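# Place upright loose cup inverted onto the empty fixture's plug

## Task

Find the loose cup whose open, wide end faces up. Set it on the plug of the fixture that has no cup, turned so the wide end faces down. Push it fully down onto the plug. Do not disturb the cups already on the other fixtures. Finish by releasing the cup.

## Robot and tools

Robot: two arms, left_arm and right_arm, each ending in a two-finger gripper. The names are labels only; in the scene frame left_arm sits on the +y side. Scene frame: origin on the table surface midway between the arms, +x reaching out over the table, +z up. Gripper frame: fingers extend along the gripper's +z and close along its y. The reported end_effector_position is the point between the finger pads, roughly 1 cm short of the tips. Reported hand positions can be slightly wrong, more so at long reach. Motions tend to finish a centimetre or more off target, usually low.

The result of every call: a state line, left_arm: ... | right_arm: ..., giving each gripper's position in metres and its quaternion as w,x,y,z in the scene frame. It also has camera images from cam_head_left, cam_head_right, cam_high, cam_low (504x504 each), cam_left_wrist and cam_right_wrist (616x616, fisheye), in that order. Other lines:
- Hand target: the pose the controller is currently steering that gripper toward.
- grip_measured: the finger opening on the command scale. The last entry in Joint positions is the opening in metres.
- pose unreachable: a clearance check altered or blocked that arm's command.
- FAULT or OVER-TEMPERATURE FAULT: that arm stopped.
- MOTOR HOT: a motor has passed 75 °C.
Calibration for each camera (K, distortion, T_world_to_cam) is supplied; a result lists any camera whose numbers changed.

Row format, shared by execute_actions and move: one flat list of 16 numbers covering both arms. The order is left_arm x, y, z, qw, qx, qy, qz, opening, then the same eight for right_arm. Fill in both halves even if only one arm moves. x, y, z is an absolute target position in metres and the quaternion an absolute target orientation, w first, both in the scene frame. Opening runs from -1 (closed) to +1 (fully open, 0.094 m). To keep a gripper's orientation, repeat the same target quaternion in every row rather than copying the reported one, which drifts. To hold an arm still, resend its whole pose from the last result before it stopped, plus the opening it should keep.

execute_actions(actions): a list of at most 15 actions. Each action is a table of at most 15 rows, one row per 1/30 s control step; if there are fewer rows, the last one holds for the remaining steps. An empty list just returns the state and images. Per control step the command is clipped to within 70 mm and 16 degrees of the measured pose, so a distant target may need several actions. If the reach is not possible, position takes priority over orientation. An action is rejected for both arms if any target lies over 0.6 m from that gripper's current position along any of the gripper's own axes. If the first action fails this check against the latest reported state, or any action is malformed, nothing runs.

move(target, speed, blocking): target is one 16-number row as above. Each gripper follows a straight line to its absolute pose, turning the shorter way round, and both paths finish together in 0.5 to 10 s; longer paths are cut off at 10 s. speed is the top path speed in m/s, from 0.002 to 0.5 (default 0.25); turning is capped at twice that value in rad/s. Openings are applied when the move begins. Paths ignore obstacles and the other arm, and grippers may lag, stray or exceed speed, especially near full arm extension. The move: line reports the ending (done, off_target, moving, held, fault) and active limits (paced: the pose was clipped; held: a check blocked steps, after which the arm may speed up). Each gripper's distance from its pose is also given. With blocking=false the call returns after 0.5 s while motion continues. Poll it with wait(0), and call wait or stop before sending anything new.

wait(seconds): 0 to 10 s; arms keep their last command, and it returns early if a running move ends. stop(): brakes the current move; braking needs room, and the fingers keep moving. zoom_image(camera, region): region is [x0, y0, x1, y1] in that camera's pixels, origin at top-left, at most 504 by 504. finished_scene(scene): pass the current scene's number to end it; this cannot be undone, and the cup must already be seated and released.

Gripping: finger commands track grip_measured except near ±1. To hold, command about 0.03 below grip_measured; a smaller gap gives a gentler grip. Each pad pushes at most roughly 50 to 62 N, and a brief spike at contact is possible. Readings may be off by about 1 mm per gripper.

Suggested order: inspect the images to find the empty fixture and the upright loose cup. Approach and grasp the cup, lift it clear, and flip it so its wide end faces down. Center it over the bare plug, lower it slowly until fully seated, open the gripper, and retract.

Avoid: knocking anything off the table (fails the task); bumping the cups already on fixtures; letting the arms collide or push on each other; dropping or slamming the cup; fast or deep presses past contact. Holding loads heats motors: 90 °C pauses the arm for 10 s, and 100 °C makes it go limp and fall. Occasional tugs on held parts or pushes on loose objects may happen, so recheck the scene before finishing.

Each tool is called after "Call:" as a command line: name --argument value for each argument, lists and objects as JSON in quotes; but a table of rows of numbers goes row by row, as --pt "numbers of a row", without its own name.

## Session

Call:
execute_actions --actions '[]'

Scene clock: 0.00 s.
left_arm: end_effector_position=(+0.5297, +0.4380, +0.1516) grip_measured=+1.000 end_effector_quat_wxyz=(+0.501, -0.455, +0.735, +0.034) | right_arm: end_effector_position=(+0.6850, -0.2590, +0.2323) grip_measured=+1.000 end_effector_quat_wxyz=(+0.649, -0.138, +0.744, -0.079)
Joint positions: left_arm=[ 0.249  1.767  1.12   0.075 -0.414 -0.739  0.094] | right_arm=[ 0.256  2.293  1.859  0.288  0.095 -0.29   0.094]
Joint velocities: left_arm=[ 0.007 -0.017 -0.007  0.022  0.007 -0.066  0.   ] | right_arm=[-0.002  0.012 -0.017  0.007  0.022 -0.051  0.   ]
Hand target (left_arm): +0.531, +0.439, +0.159; +0.508, -0.455, +0.730, +0.035
Hand target (right_arm): +0.684, -0.259, +0.247; +0.659, -0.135, +0.736, -0.078
camera_calibration (this result's frames):
cam_left_wrist: T_world_to_cam=[[0.621181, -0.771136, 0.139584, -0.00666051], [-0.544327, -0.552705, -0.631051, 0.679743], [0.563775, 0.316017, -0.76308, -0.20608], [0, 0, 0, 1]] pos_world=[0.490323, 0.435686, 0.272626]
cam_right_wrist: T_world_to_cam=[[0.0502104, -0.869548, 0.491289, -0.380439], [-0.609991, -0.416201, -0.674306, 0.507777], [0.790816, -0.265825, -0.551314, -0.384989], [0, 0, 0, 1]] pos_world=[0.633297, -0.221812, 0.317053]

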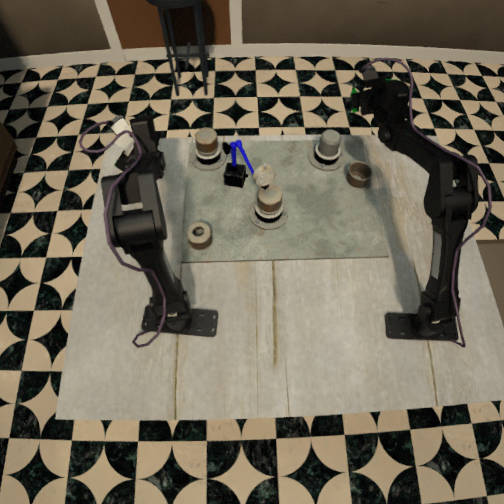

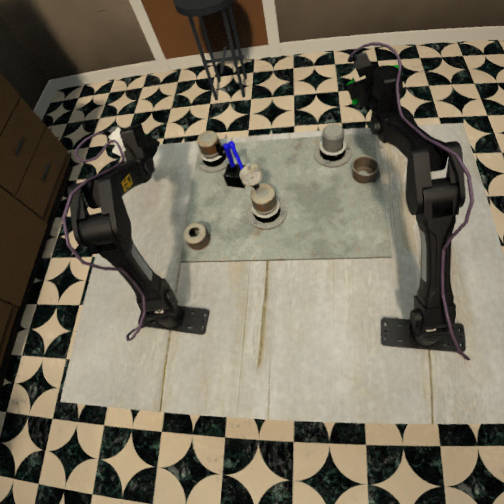

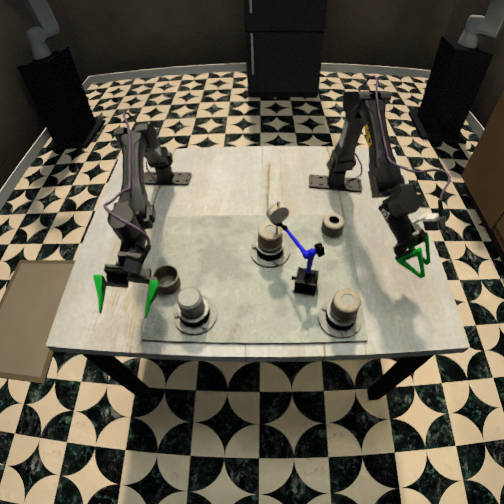

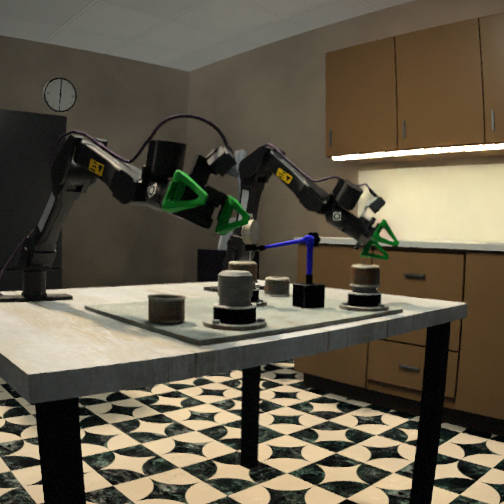

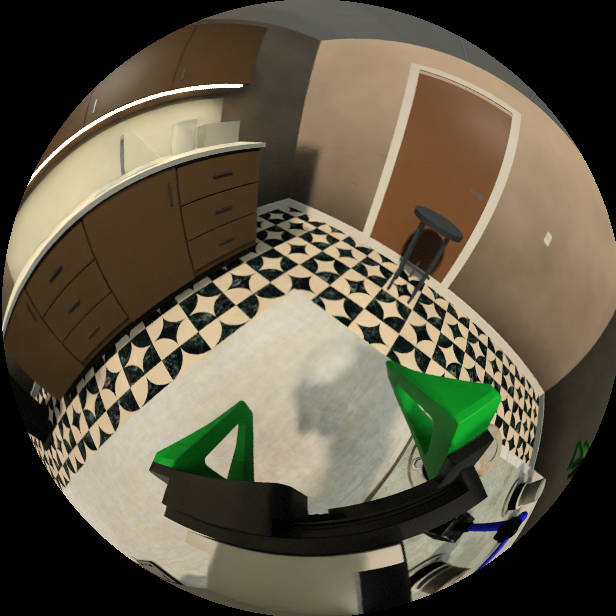

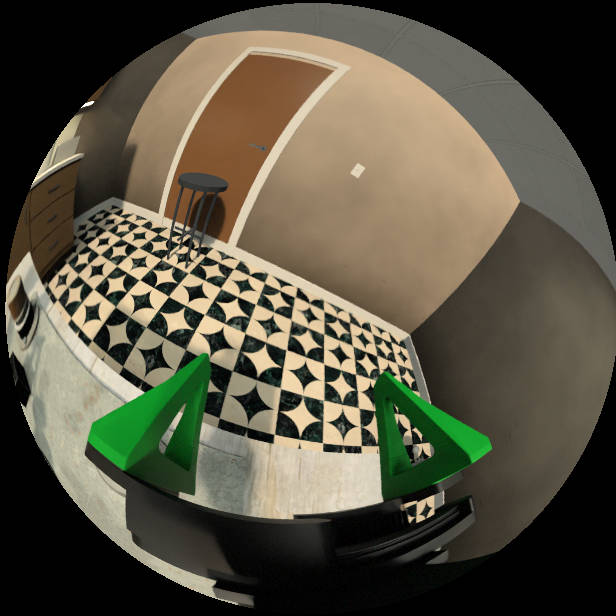

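Call:
zoom_image --camera "cam_high" --region '[130, 190, 380, 350]'

Call:
zoom_image --camera "cam_head_right" --region '[280, 100, 400, 220]'

Region (130, 190, 380, 350) of cam_high's 504x504 image, scaled by 2.016, with more detail than that image has; it fills the top 323 rows of this view, and the rest is white.

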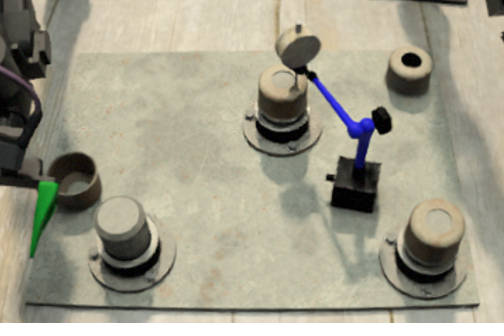

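Region (280, 100, 400, 220) of cam_head_right's 504x504 image, scaled by 4.200, with more detail than that image has.

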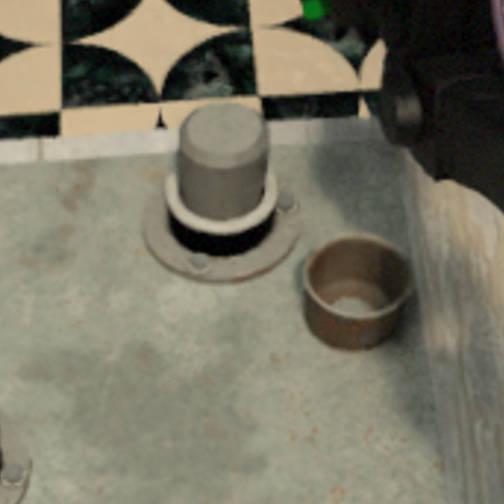

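Call:
move --target '[0.5297, 0.438, 0.1516, 0.501, -0.455, 0.735, 0.034, 1, 0.489, -0.25, 0.095, 0, 0.2164, 0.9763, 0, 1]' --speed 0.3

Scene clock: 5.50 s.
left_arm: end_effector_position=(+0.5297, +0.4380, +0.1516) grip_measured=+1.000 end_effector_quat_wxyz=(+0.501, -0.455, +0.735, +0.034) | right_arm: end_effector_position=(+0.4904, -0.2511, +0.0886) grip_measured=+1.000 end_effector_quat_wxyz=(+0.026, +0.212, +0.977, +0.017)
Joint positions: left_arm=[ 0.249  1.767  1.12   0.075 -0.414 -0.739  0.094] | right_arm=[ 0.296  2.557  2.607 -1.559 -0.011  0.627  0.094]
Joint velocities: left_arm=[ 0.017  0.002  0.007  0.007  0.037 -0.007  0.   ] | right_arm=[-0.007 -0.027 -0.022 -0.066  0.022  0.037  0.   ]
Hand target (left_arm): +0.530, +0.438, +0.152; +0.501, -0.455, +0.735, +0.034
Hand target (right_arm): +0.488, -0.253, +0.095; +0.024, +0.220, +0.975, +0.023
Off the commanded pose (left_arm): 0.000 m, 0 deg.
Off the commanded pose (right_arm): 0.007 m, 4 deg.
joint sent to its limit (right arm) — the command would take joint 4 (wrist pitch) past its lower limit, so that joint was sent only as far as its limit.
move: off_target (right_arm)
camera_calibration (this result's frames):
cam_left_wrist: T_world_to_cam=[[0.621181, -0.771136, 0.139584, -0.00666051], [-0.544327, -0.552705, -0.631051, 0.679743], [0.563775, 0.316017, -0.76308, -0.20608], [0, 0, 0, 1]] pos_world=[0.490323, 0.435686, 0.272626]
cam_right_wrist: T_world_to_cam=[[-0.224263, -0.973716, 0.0397772, -0.144722], [-0.846236, 0.21482, 0.487583, 0.466918], [-0.483312, 0.0756859, -0.87217, 0.430795], [0, 0, 0, 1]] pos_world=[0.570875, -0.273827, 0.153822]

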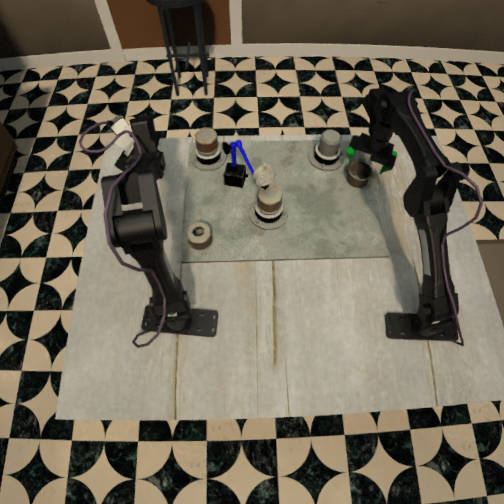

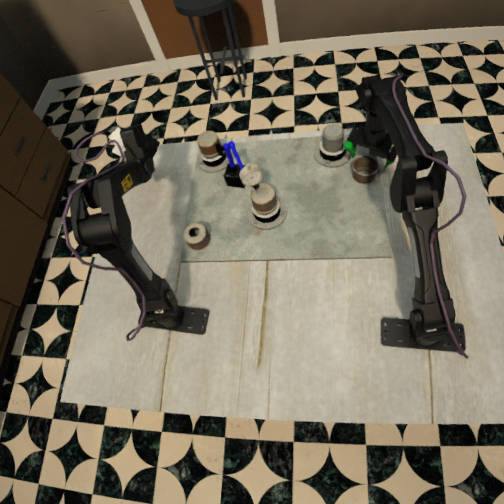

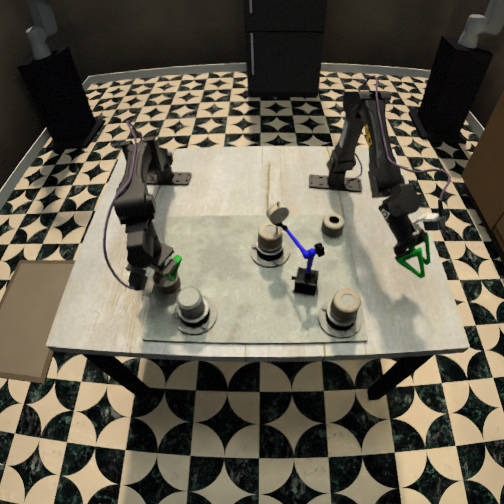

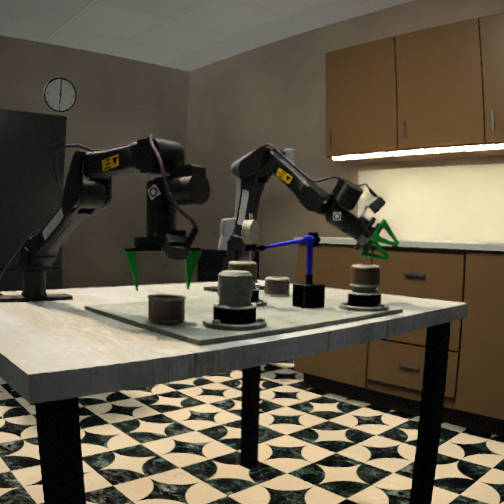

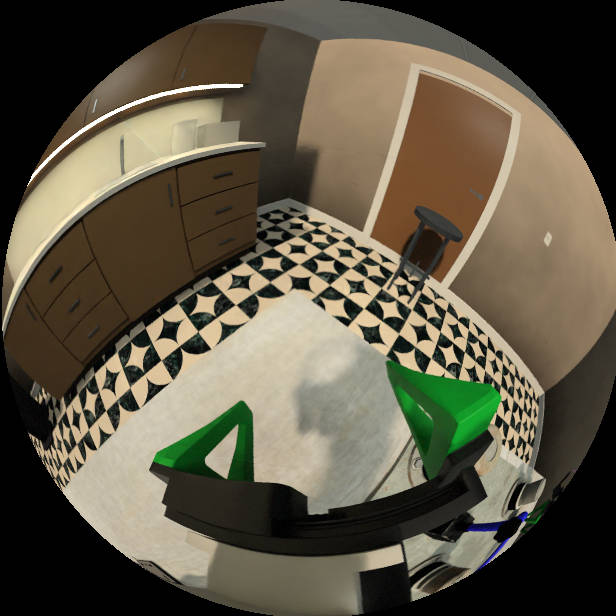

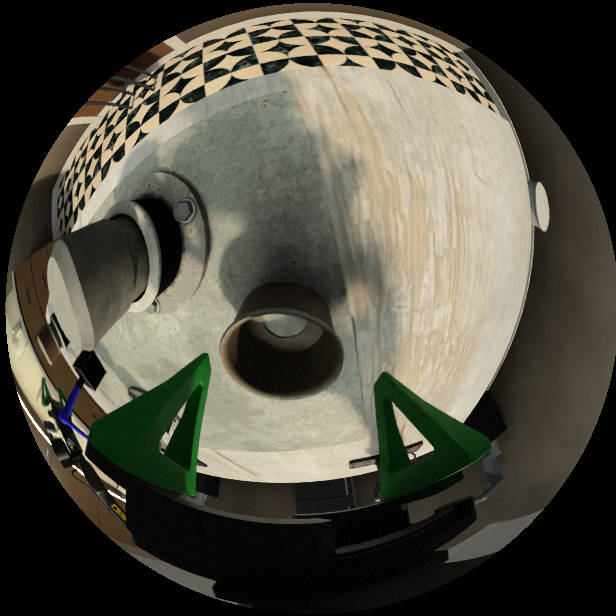

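Call:
move --target '[0.5297, 0.438, 0.1516, 0.501, -0.455, 0.735, 0.034, 1, 0.490, -0.243, 0.043, 0, 0.2164, 0.9763, 0, 1]' --speed 0.1

Scene clock: 8.03 s.
left_arm: end_effector_position=(+0.5297, +0.4380, +0.1516) grip_measured=+1.000 end_effector_quat_wxyz=(+0.501, -0.455, +0.735, +0.034) | right_arm: end_effector_position=(+0.4882, -0.2441, +0.0403) grip_measured=+1.000 end_effector_quat_wxyz=(-0.010, +0.216, +0.976, +0.003)
Joint positions: left_arm=[ 0.249  1.767  1.12   0.075 -0.414 -0.739  0.094] | right_arm=[ 0.309  2.645  2.582 -1.524 -0.013  0.647  0.094]
Joint velocities: left_arm=[ 0.012 -0.017 -0.012 -0.037 -0.081  0.007  0.   ] | right_arm=[-0.017  0.002  0.002 -0.007  0.066 -0.007  0.   ]
Hand target (left_arm): +0.530, +0.438, +0.152; +0.501, -0.455, +0.735, +0.034
Hand target (right_arm): +0.490, -0.243, +0.043; -0.001, +0.217, +0.976, +0.000
Off the commanded pose (left_arm): 0.000 m, 0 deg.
Off the commanded pose (right_arm): 0.003 m, 1 deg.
move: done
camera_calibration (this result's frames):
cam_left_wrist: T_world_to_cam=[[0.621181, -0.771136, 0.139584, -0.00666051], [-0.544327, -0.552705, -0.631051, 0.679743], [0.563775, 0.316017, -0.76308, -0.20608], [0, 0, 0, 1]] pos_world=[0.490323, 0.435686, 0.272626]
cam_right_wrist: T_world_to_cam=[[-0.2263, -0.971538, 0.0700185, -0.136252], [-0.804924, 0.227003, 0.54824, 0.467436], [-0.54853, 0.0677074, -0.833385, 0.415465], [0, 0, 0, 1]] pos_world=[0.573311, -0.266613, 0.099515]

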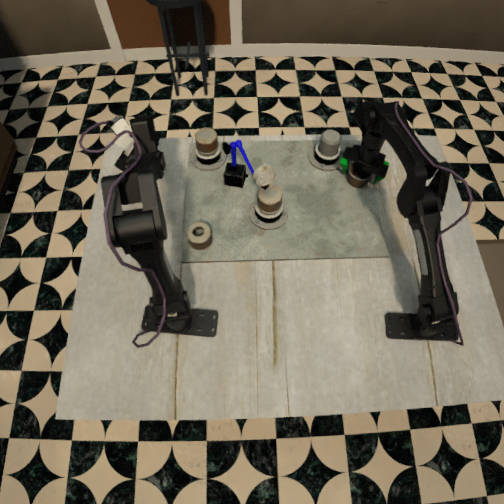

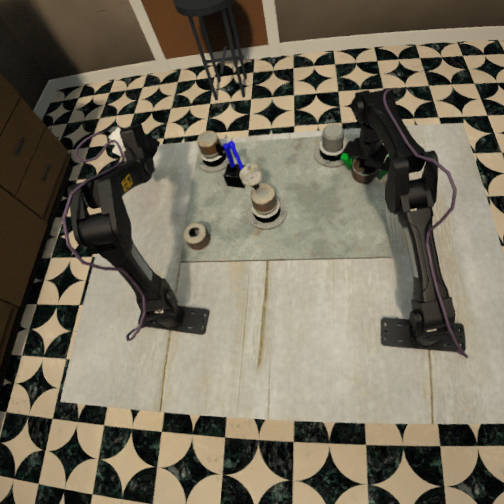

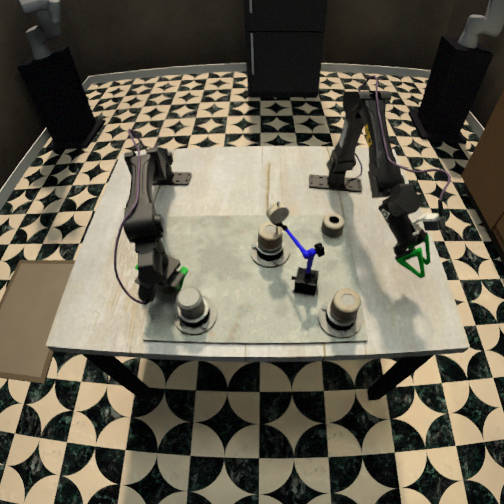

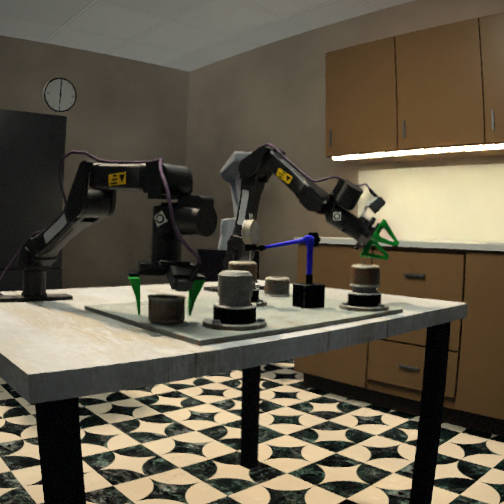

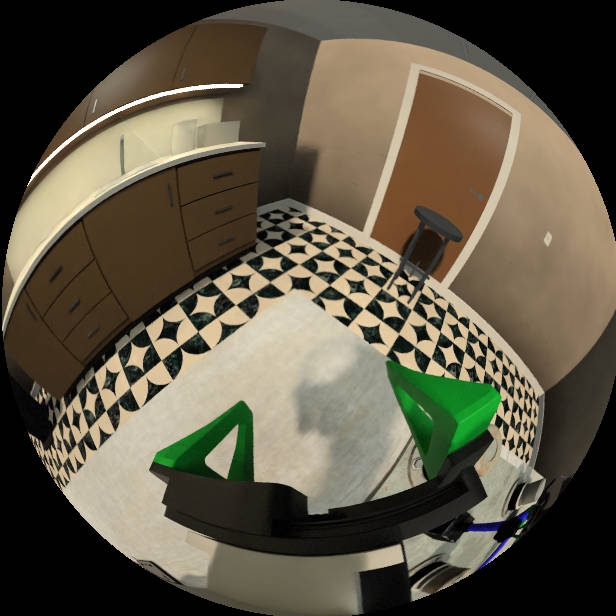

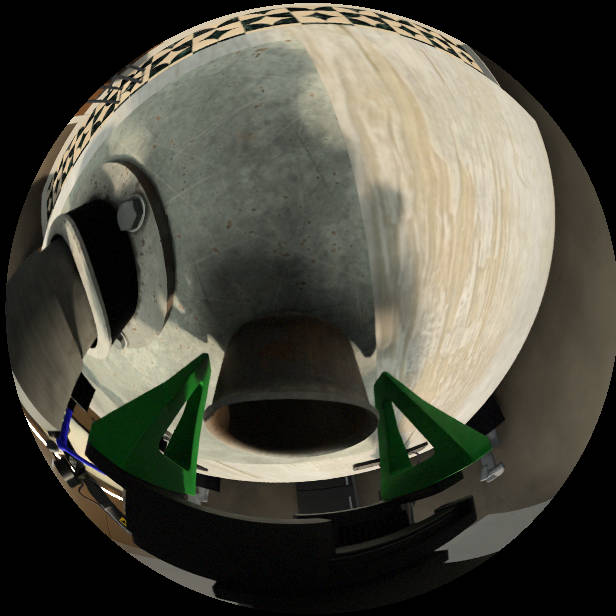

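Good position, same as before. Close the gripper.

Call:
move --target '[0.5297, 0.438, 0.1516, 0.501, -0.455, 0.735, 0.034, 1, 0.490, -0.243, 0.043, 0, 0.2164, 0.9763, 0, 0.42]' --speed 0.1

Scene clock: 9.20 s.
left_arm: end_effector_position=(+0.5297, +0.4380, +0.1516) grip_measured=+1.000 end_effector_quat_wxyz=(+0.501, -0.455, +0.735, +0.034) | right_arm: end_effector_position=(+0.4890, -0.2438, +0.0403) grip_measured=+0.477 end_effector_quat_wxyz=(-0.009, +0.216, +0.976, +0.004)
Joint positions: left_arm=[ 0.249  1.767  1.12   0.075 -0.414 -0.739  0.094] | right_arm=[ 0.309  2.645  2.582 -1.52  -0.014  0.648  0.069]
Joint velocities: left_arm=[ 0.012 -0.002  0.002 -0.037  0.007 -0.007  0.   ] | right_arm=[-0.002  0.007 -0.022 -0.007 -0.022  0.022  0.001]
Hand target (left_arm): +0.530, +0.438, +0.152; +0.501, -0.455, +0.735, +0.034
Hand target (right_arm): +0.490, -0.243, +0.043; -0.001, +0.216, +0.976, -0.000
Off the commanded pose (left_arm): 0.000 m, 0 deg.
Off the commanded pose (right_arm): 0.003 m, 1 deg.
move: done
camera_calibration (this result's frames):
cam_left_wrist: T_world_to_cam=[[0.621181, -0.771136, 0.139584, -0.00666051], [-0.544327, -0.552705, -0.631051, 0.679743], [0.563775, 0.316017, -0.76308, -0.20608], [0, 0, 0, 1]] pos_world=[0.490323, 0.435686, 0.272626]
cam_right_wrist: T_world_to_cam=[[-0.227271, -0.971487, 0.0675365, -0.135116], [-0.806447, 0.226629, 0.546152, 0.46873], [-0.545885, 0.06966, -0.834959, 0.41511], [0, 0, 0, 1]] pos_world=[0.573901, -0.266408, 0.0997276]

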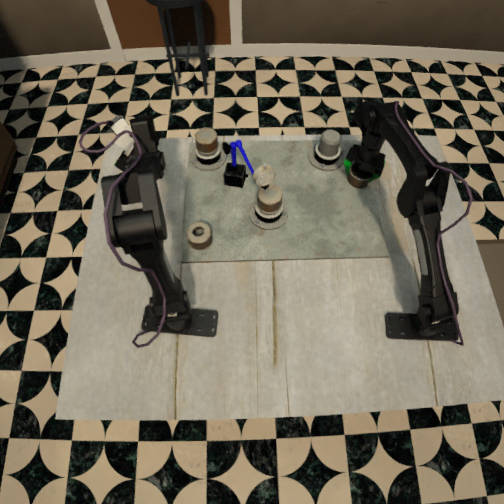

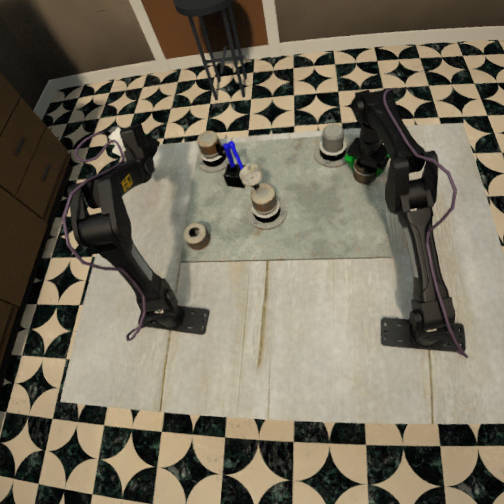

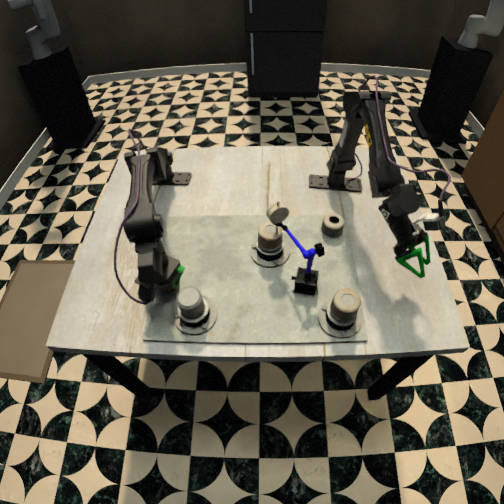

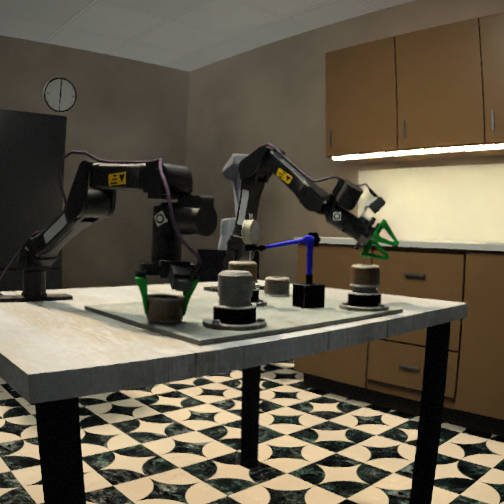

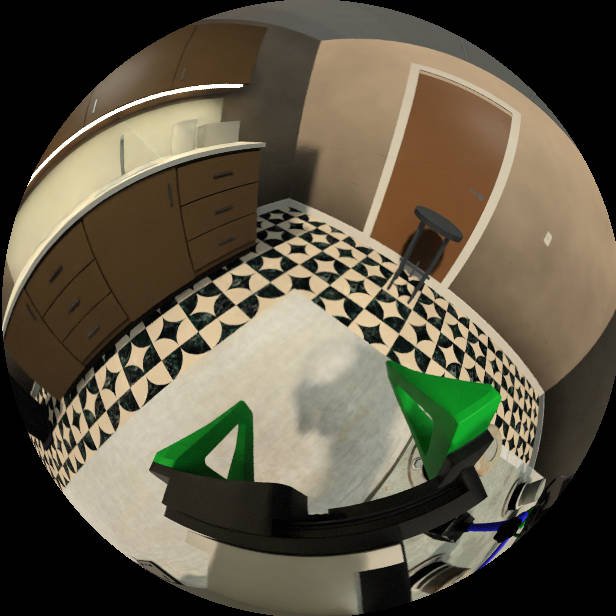

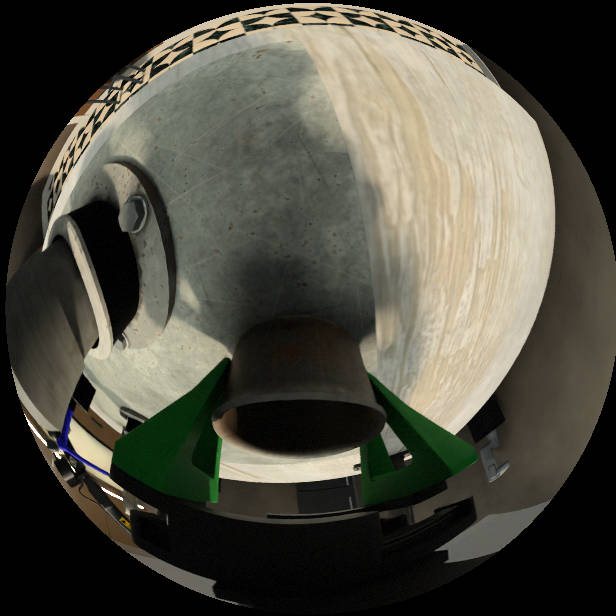

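Call:
move --target '[0.5297, 0.438, 0.1516, 0.501, -0.455, 0.735, 0.034, 1, 0.475, -0.24, 0.095, 0, 0.2164, 0.9763, 0, 0.44]' --speed 0.15

Call:
move --target '[0.5297, 0.438, 0.1516, 0.501, -0.455, 0.735, 0.034, 1, 0.40, -0.19, 0.10, 0.693, -0.1405, 0.693, 0.1405, 0.44]' --speed 0.3

Call:
move --target '[0.5297, 0.438, 0.1516, 0.501, -0.455, 0.735, 0.034, 1, 0.41, -0.185, 0.068, 0.63, -0.1522, 0.7508, 0.1277, 0.44]' --speed 0.06

Call:
zoom_image --camera "cam_low" --region '[80, 240, 230, 340]'

Scene clock: 11.33 s.
left_arm: end_effector_position=(+0.5297, +0.4380, +0.1516) grip_measured=+1.000 end_effector_quat_wxyz=(+0.501, -0.455, +0.735, +0.034) | right_arm: end_effector_position=(+0.4789, -0.2400, +0.0875) grip_measured=+0.477 end_effector_quat_wxyz=(+0.012, +0.215, +0.976, +0.013)
Joint positions: left_arm=[ 0.249  1.767  1.12   0.075 -0.414 -0.739  0.094] | right_arm=[ 0.322  2.532  2.557 -1.562 -0.013  0.659  0.069]
Joint velocities: left_arm=[-0.002 -0.012  0.007 -0.007 -0.081  0.007  0.   ] | right_arm=[-0.012 -0.007 -0.012  0.051  0.022 -0.066  0.   ]
Hand target (left_arm): +0.530, +0.438, +0.152; +0.501, -0.455, +0.735, +0.034
Hand target (right_arm): +0.474, -0.240, +0.095; +0.014, +0.216, +0.976, +0.007
Off the commanded pose (left_arm): 0.000 m, 0 deg.
Off the commanded pose (right_arm): 0.008 m, 2 deg.
joint sent to its limit (right arm) — the command would take joint 4 (wrist pitch) past its lower limit, so that joint was sent only as far as its limit.
move: done
camera_calibration (this result's frames):
cam_left_wrist: T_world_to_cam=[[0.621181, -0.771136, 0.139584, -0.00666051], [-0.544327, -0.552705, -0.631051, 0.679743], [0.563775, 0.316017, -0.76308, -0.20608], [0, 0, 0, 1]] pos_world=[0.490323, 0.435686, 0.272626]
cam_right_wrist: T_world_to_cam=[[-0.228067, -0.972418, 0.0488749, -0.135111], [-0.830779, 0.220533, 0.51105, 0.447189], [-0.507733, 0.0759492, -0.85816, 0.433932], [0, 0, 0, 1]] pos_world=[0.561023, -0.262961, 0.150451]

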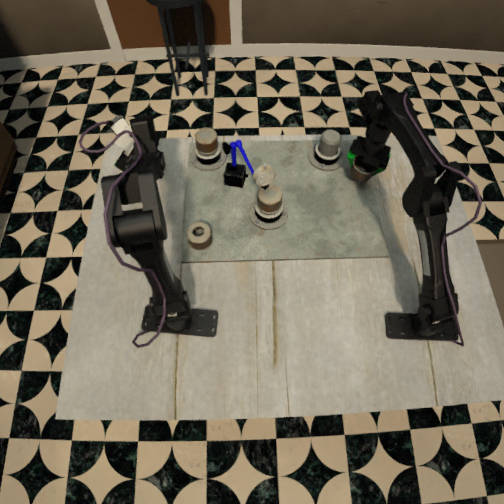

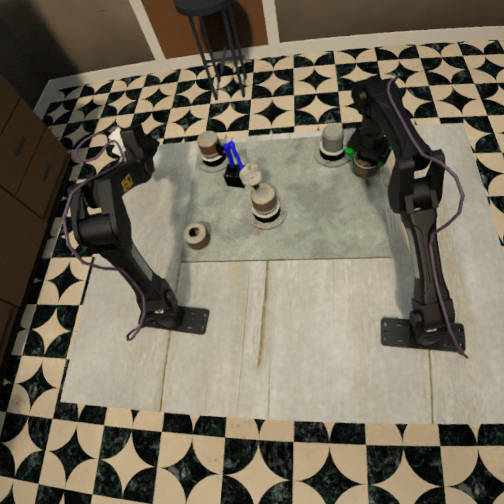

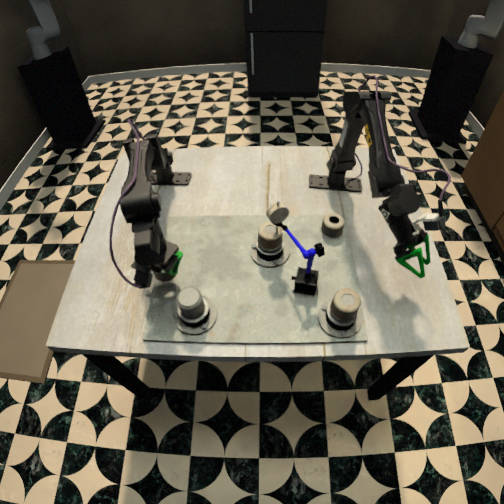

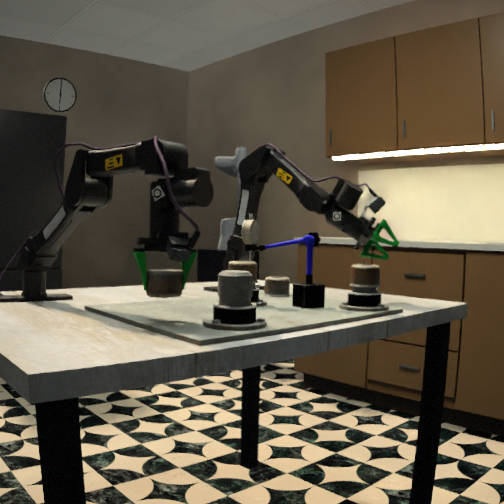

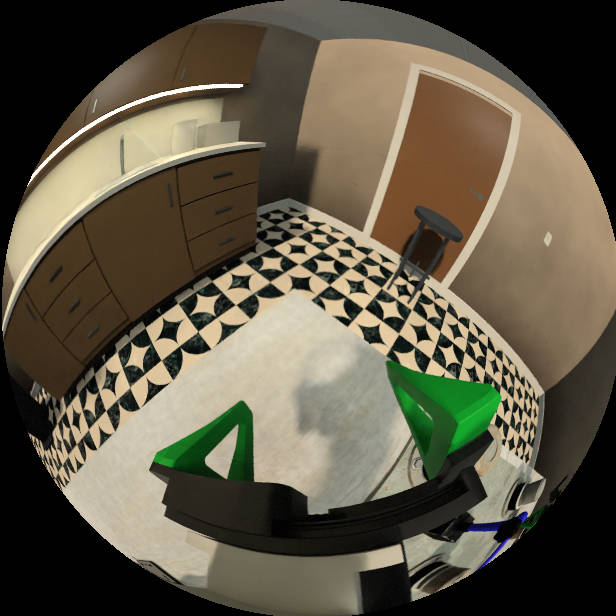

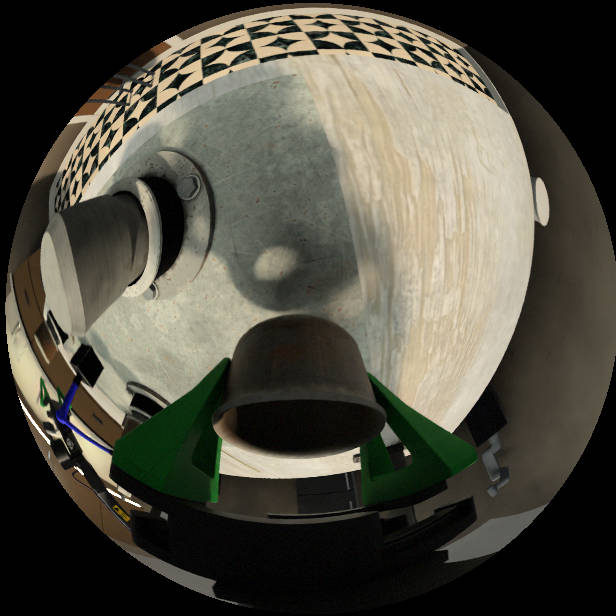

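Scene clock: 14.93 s.
left_arm: end_effector_position=(+0.5297, +0.4380, +0.1516) grip_measured=+1.000 end_effector_quat_wxyz=(+0.501, -0.455, +0.735, +0.034) | right_arm: end_effector_position=(+0.3977, -0.1901, +0.0788) grip_measured=+0.476 end_effector_quat_wxyz=(+0.649, -0.155, +0.734, +0.127)
Joint positions: left_arm=[ 0.249  1.767  1.12   0.075 -0.414 -0.739  0.094] | right_arm=[ 0.475  2.007  0.386  1.495 -0.024 -0.019  0.069]
Joint velocities: left_arm=[ 0.002 -0.007  0.017  0.051  0.037 -0.022  0.   ] | right_arm=[-0.002 -0.027 -0.017  0.051 -0.007 -0.007  0.   ]
Hand target (left_arm): +0.530, +0.438, +0.152; +0.501, -0.455, +0.735, +0.034
Hand target (right_arm): +0.399, -0.191, +0.099; +0.677, -0.154, +0.708, +0.131
Off the commanded pose (left_arm): 0.000 m, 0 deg.
Off the commanded pose (right_arm): 0.021 m, 7 deg.
joint sent to its limit (right arm) — the command would take joint 4 (wrist pitch) past its upper limit, so that joint was sent only as far as its limit.
move: off_target (right_arm)
camera_calibration (this result's frames):
cam_left_wrist: T_world_to_cam=[[0.621181, -0.771136, 0.139584, -0.00666051], [-0.544327, -0.552705, -0.631051, 0.679743], [0.563775, 0.316017, -0.76308, -0.20608], [0, 0, 0, 1]] pos_world=[0.490323, 0.435686, 0.272626]
cam_right_wrist: T_world_to_cam=[[0.337239, -0.913964, 0.2257, -0.332356], [-0.524432, -0.381485, -0.76121, 0.237163], [0.781819, 0.138346, -0.607963, -0.139196], [0, 0, 0, 1]] pos_world=[0.345285, -0.19403, 0.170917]

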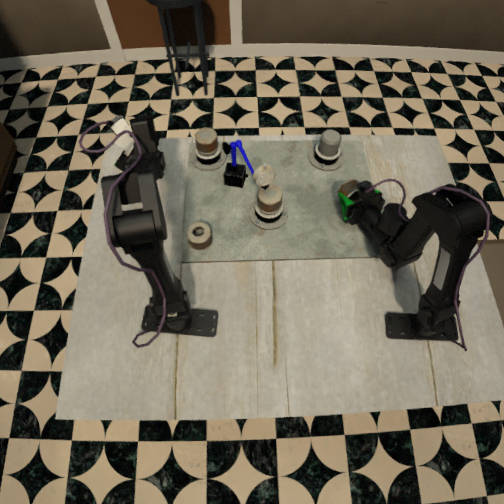

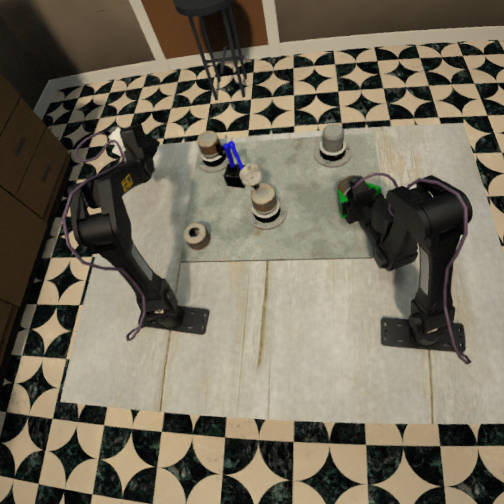

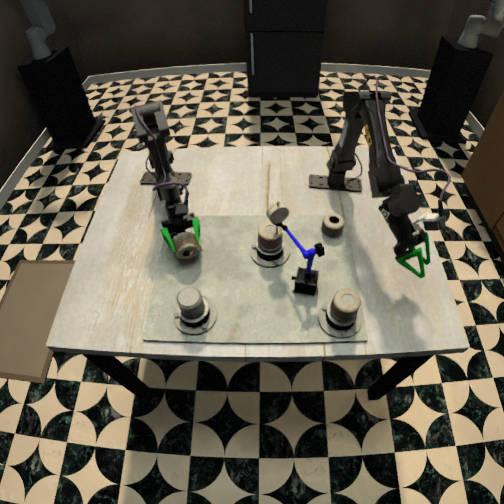

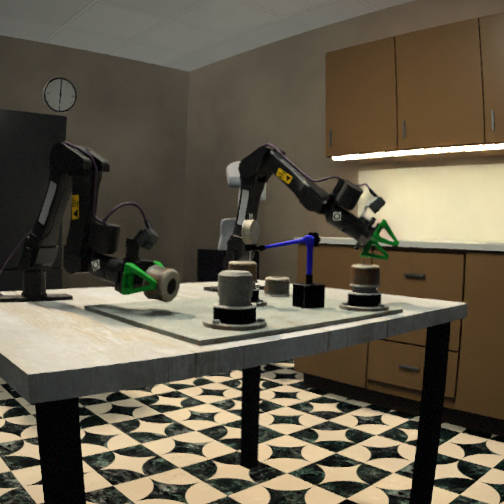

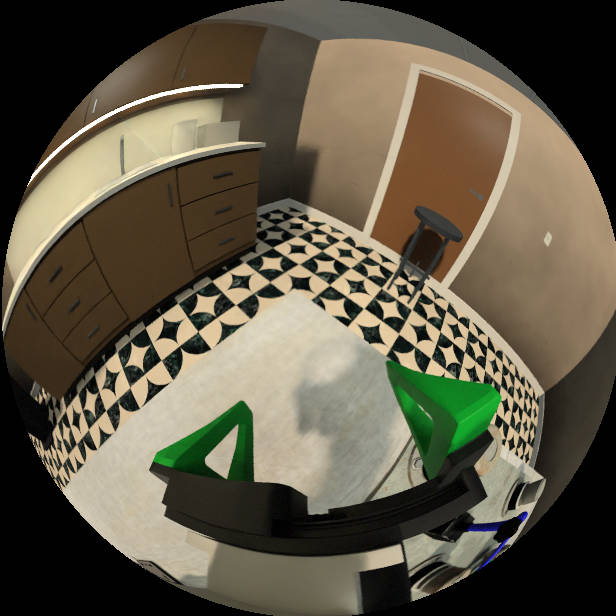

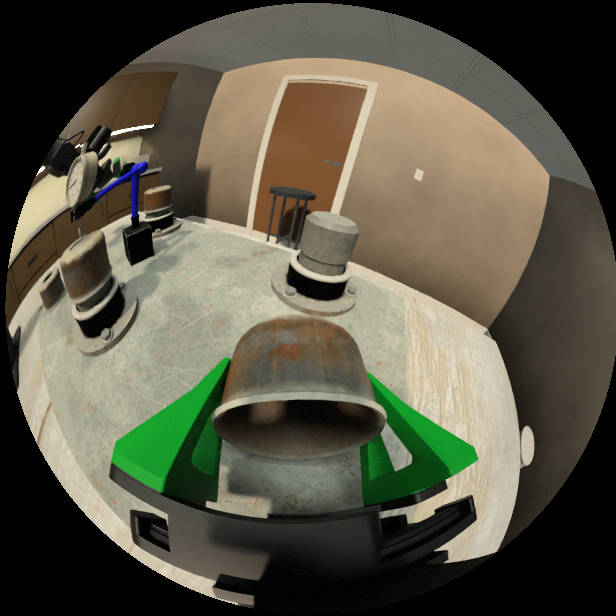

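Scene clock: 15.67 s.
left_arm: end_effector_position=(+0.5297, +0.4380, +0.1516) grip_measured=+1.000 end_effector_quat_wxyz=(+0.501, -0.455, +0.735, +0.034) | right_arm: end_effector_position=(+0.3986, -0.1897, +0.0545) grip_measured=+0.476 end_effector_quat_wxyz=(+0.611, -0.159, +0.766, +0.123)
Joint positions: left_arm=[ 0.249  1.767  1.12   0.075 -0.414 -0.739  0.094] | right_arm=[ 0.475  2.016  0.408  1.384 -0.024 -0.012  0.069]
Joint velocities: left_arm=[ 0.002  0.007 -0.012  0.095 -0.081 -0.037  0.   ] | right_arm=[ 0.002 -0.007 -0.007 -0.037  0.022  0.022 -0.001]
Hand target (left_arm): +0.530, +0.438, +0.152; +0.501, -0.455, +0.735, +0.034
Hand target (right_arm): +0.409, -0.185, +0.068; +0.630, -0.152, +0.751, +0.128
Off the commanded pose (left_arm): 0.000 m, 0 deg.
Off the commanded pose (right_arm): 0.018 m, 3 deg.
move: off_target (right_arm)
camera_calibration (this result's frames):
cam_left_wrist: T_world_to_cam=[[0.621181, -0.771136, 0.139584, -0.00666051], [-0.544327, -0.552705, -0.631051, 0.679743], [0.563775, 0.316017, -0.76308, -0.20608], [0, 0, 0, 1]] pos_world=[0.490323, 0.435686, 0.272626]
cam_right_wrist: T_world_to_cam=[[0.357124, -0.907585, 0.220796, -0.333303], [-0.593185, -0.402966, -0.696958, 0.239168], [0.721522, 0.117928, -0.682275, -0.130543], [0, 0, 0, 1]] pos_world=[0.355091, -0.190729, 0.151216]

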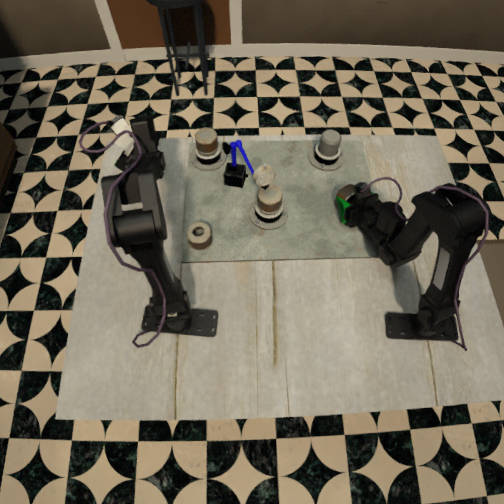

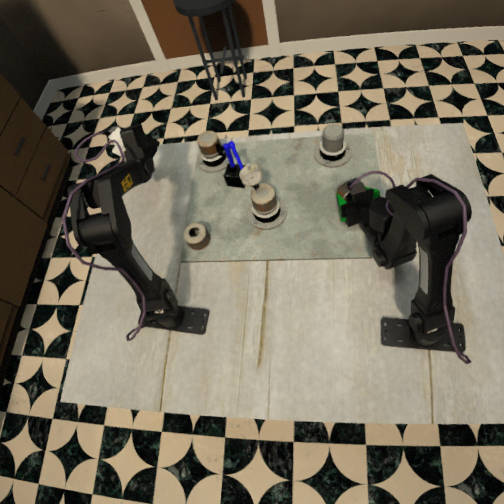

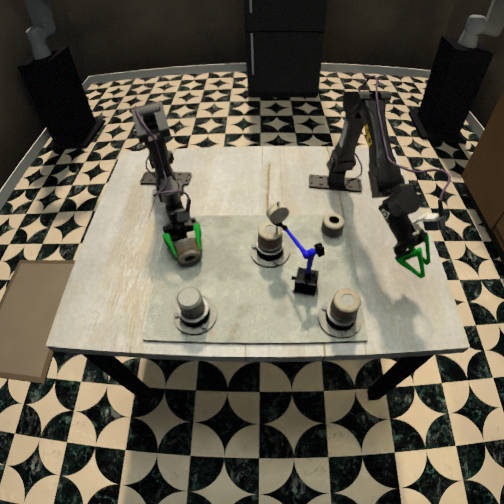

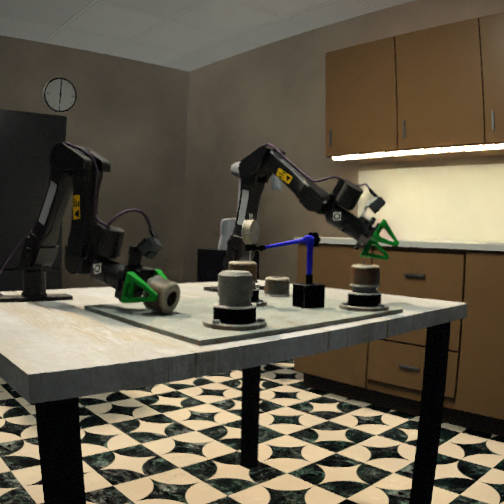

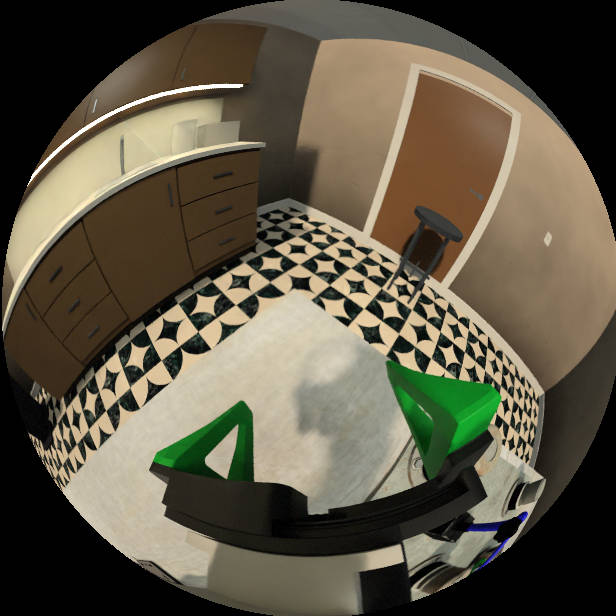

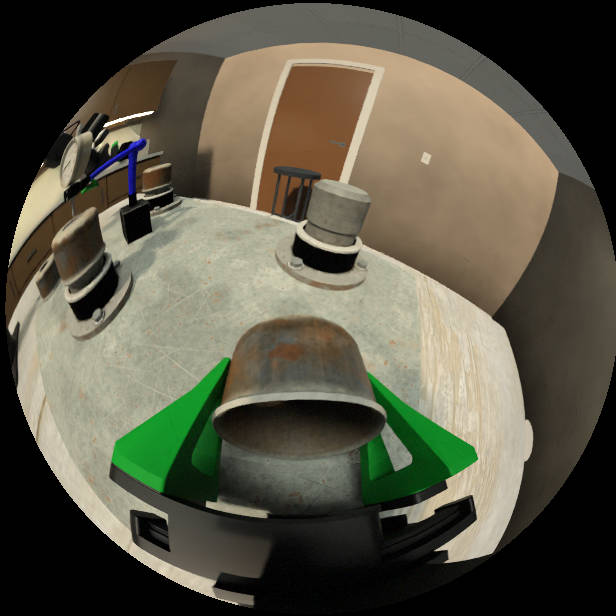

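Region (80, 240, 230, 340) of cam_low's 504x504 image, scaled by 3.360, with more detail than that image has.

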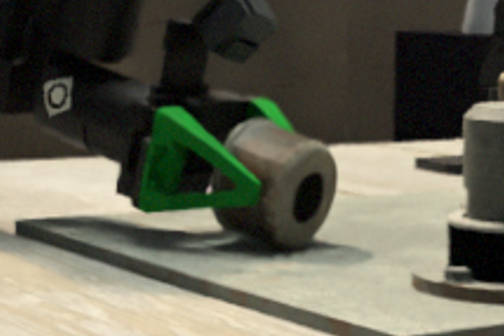

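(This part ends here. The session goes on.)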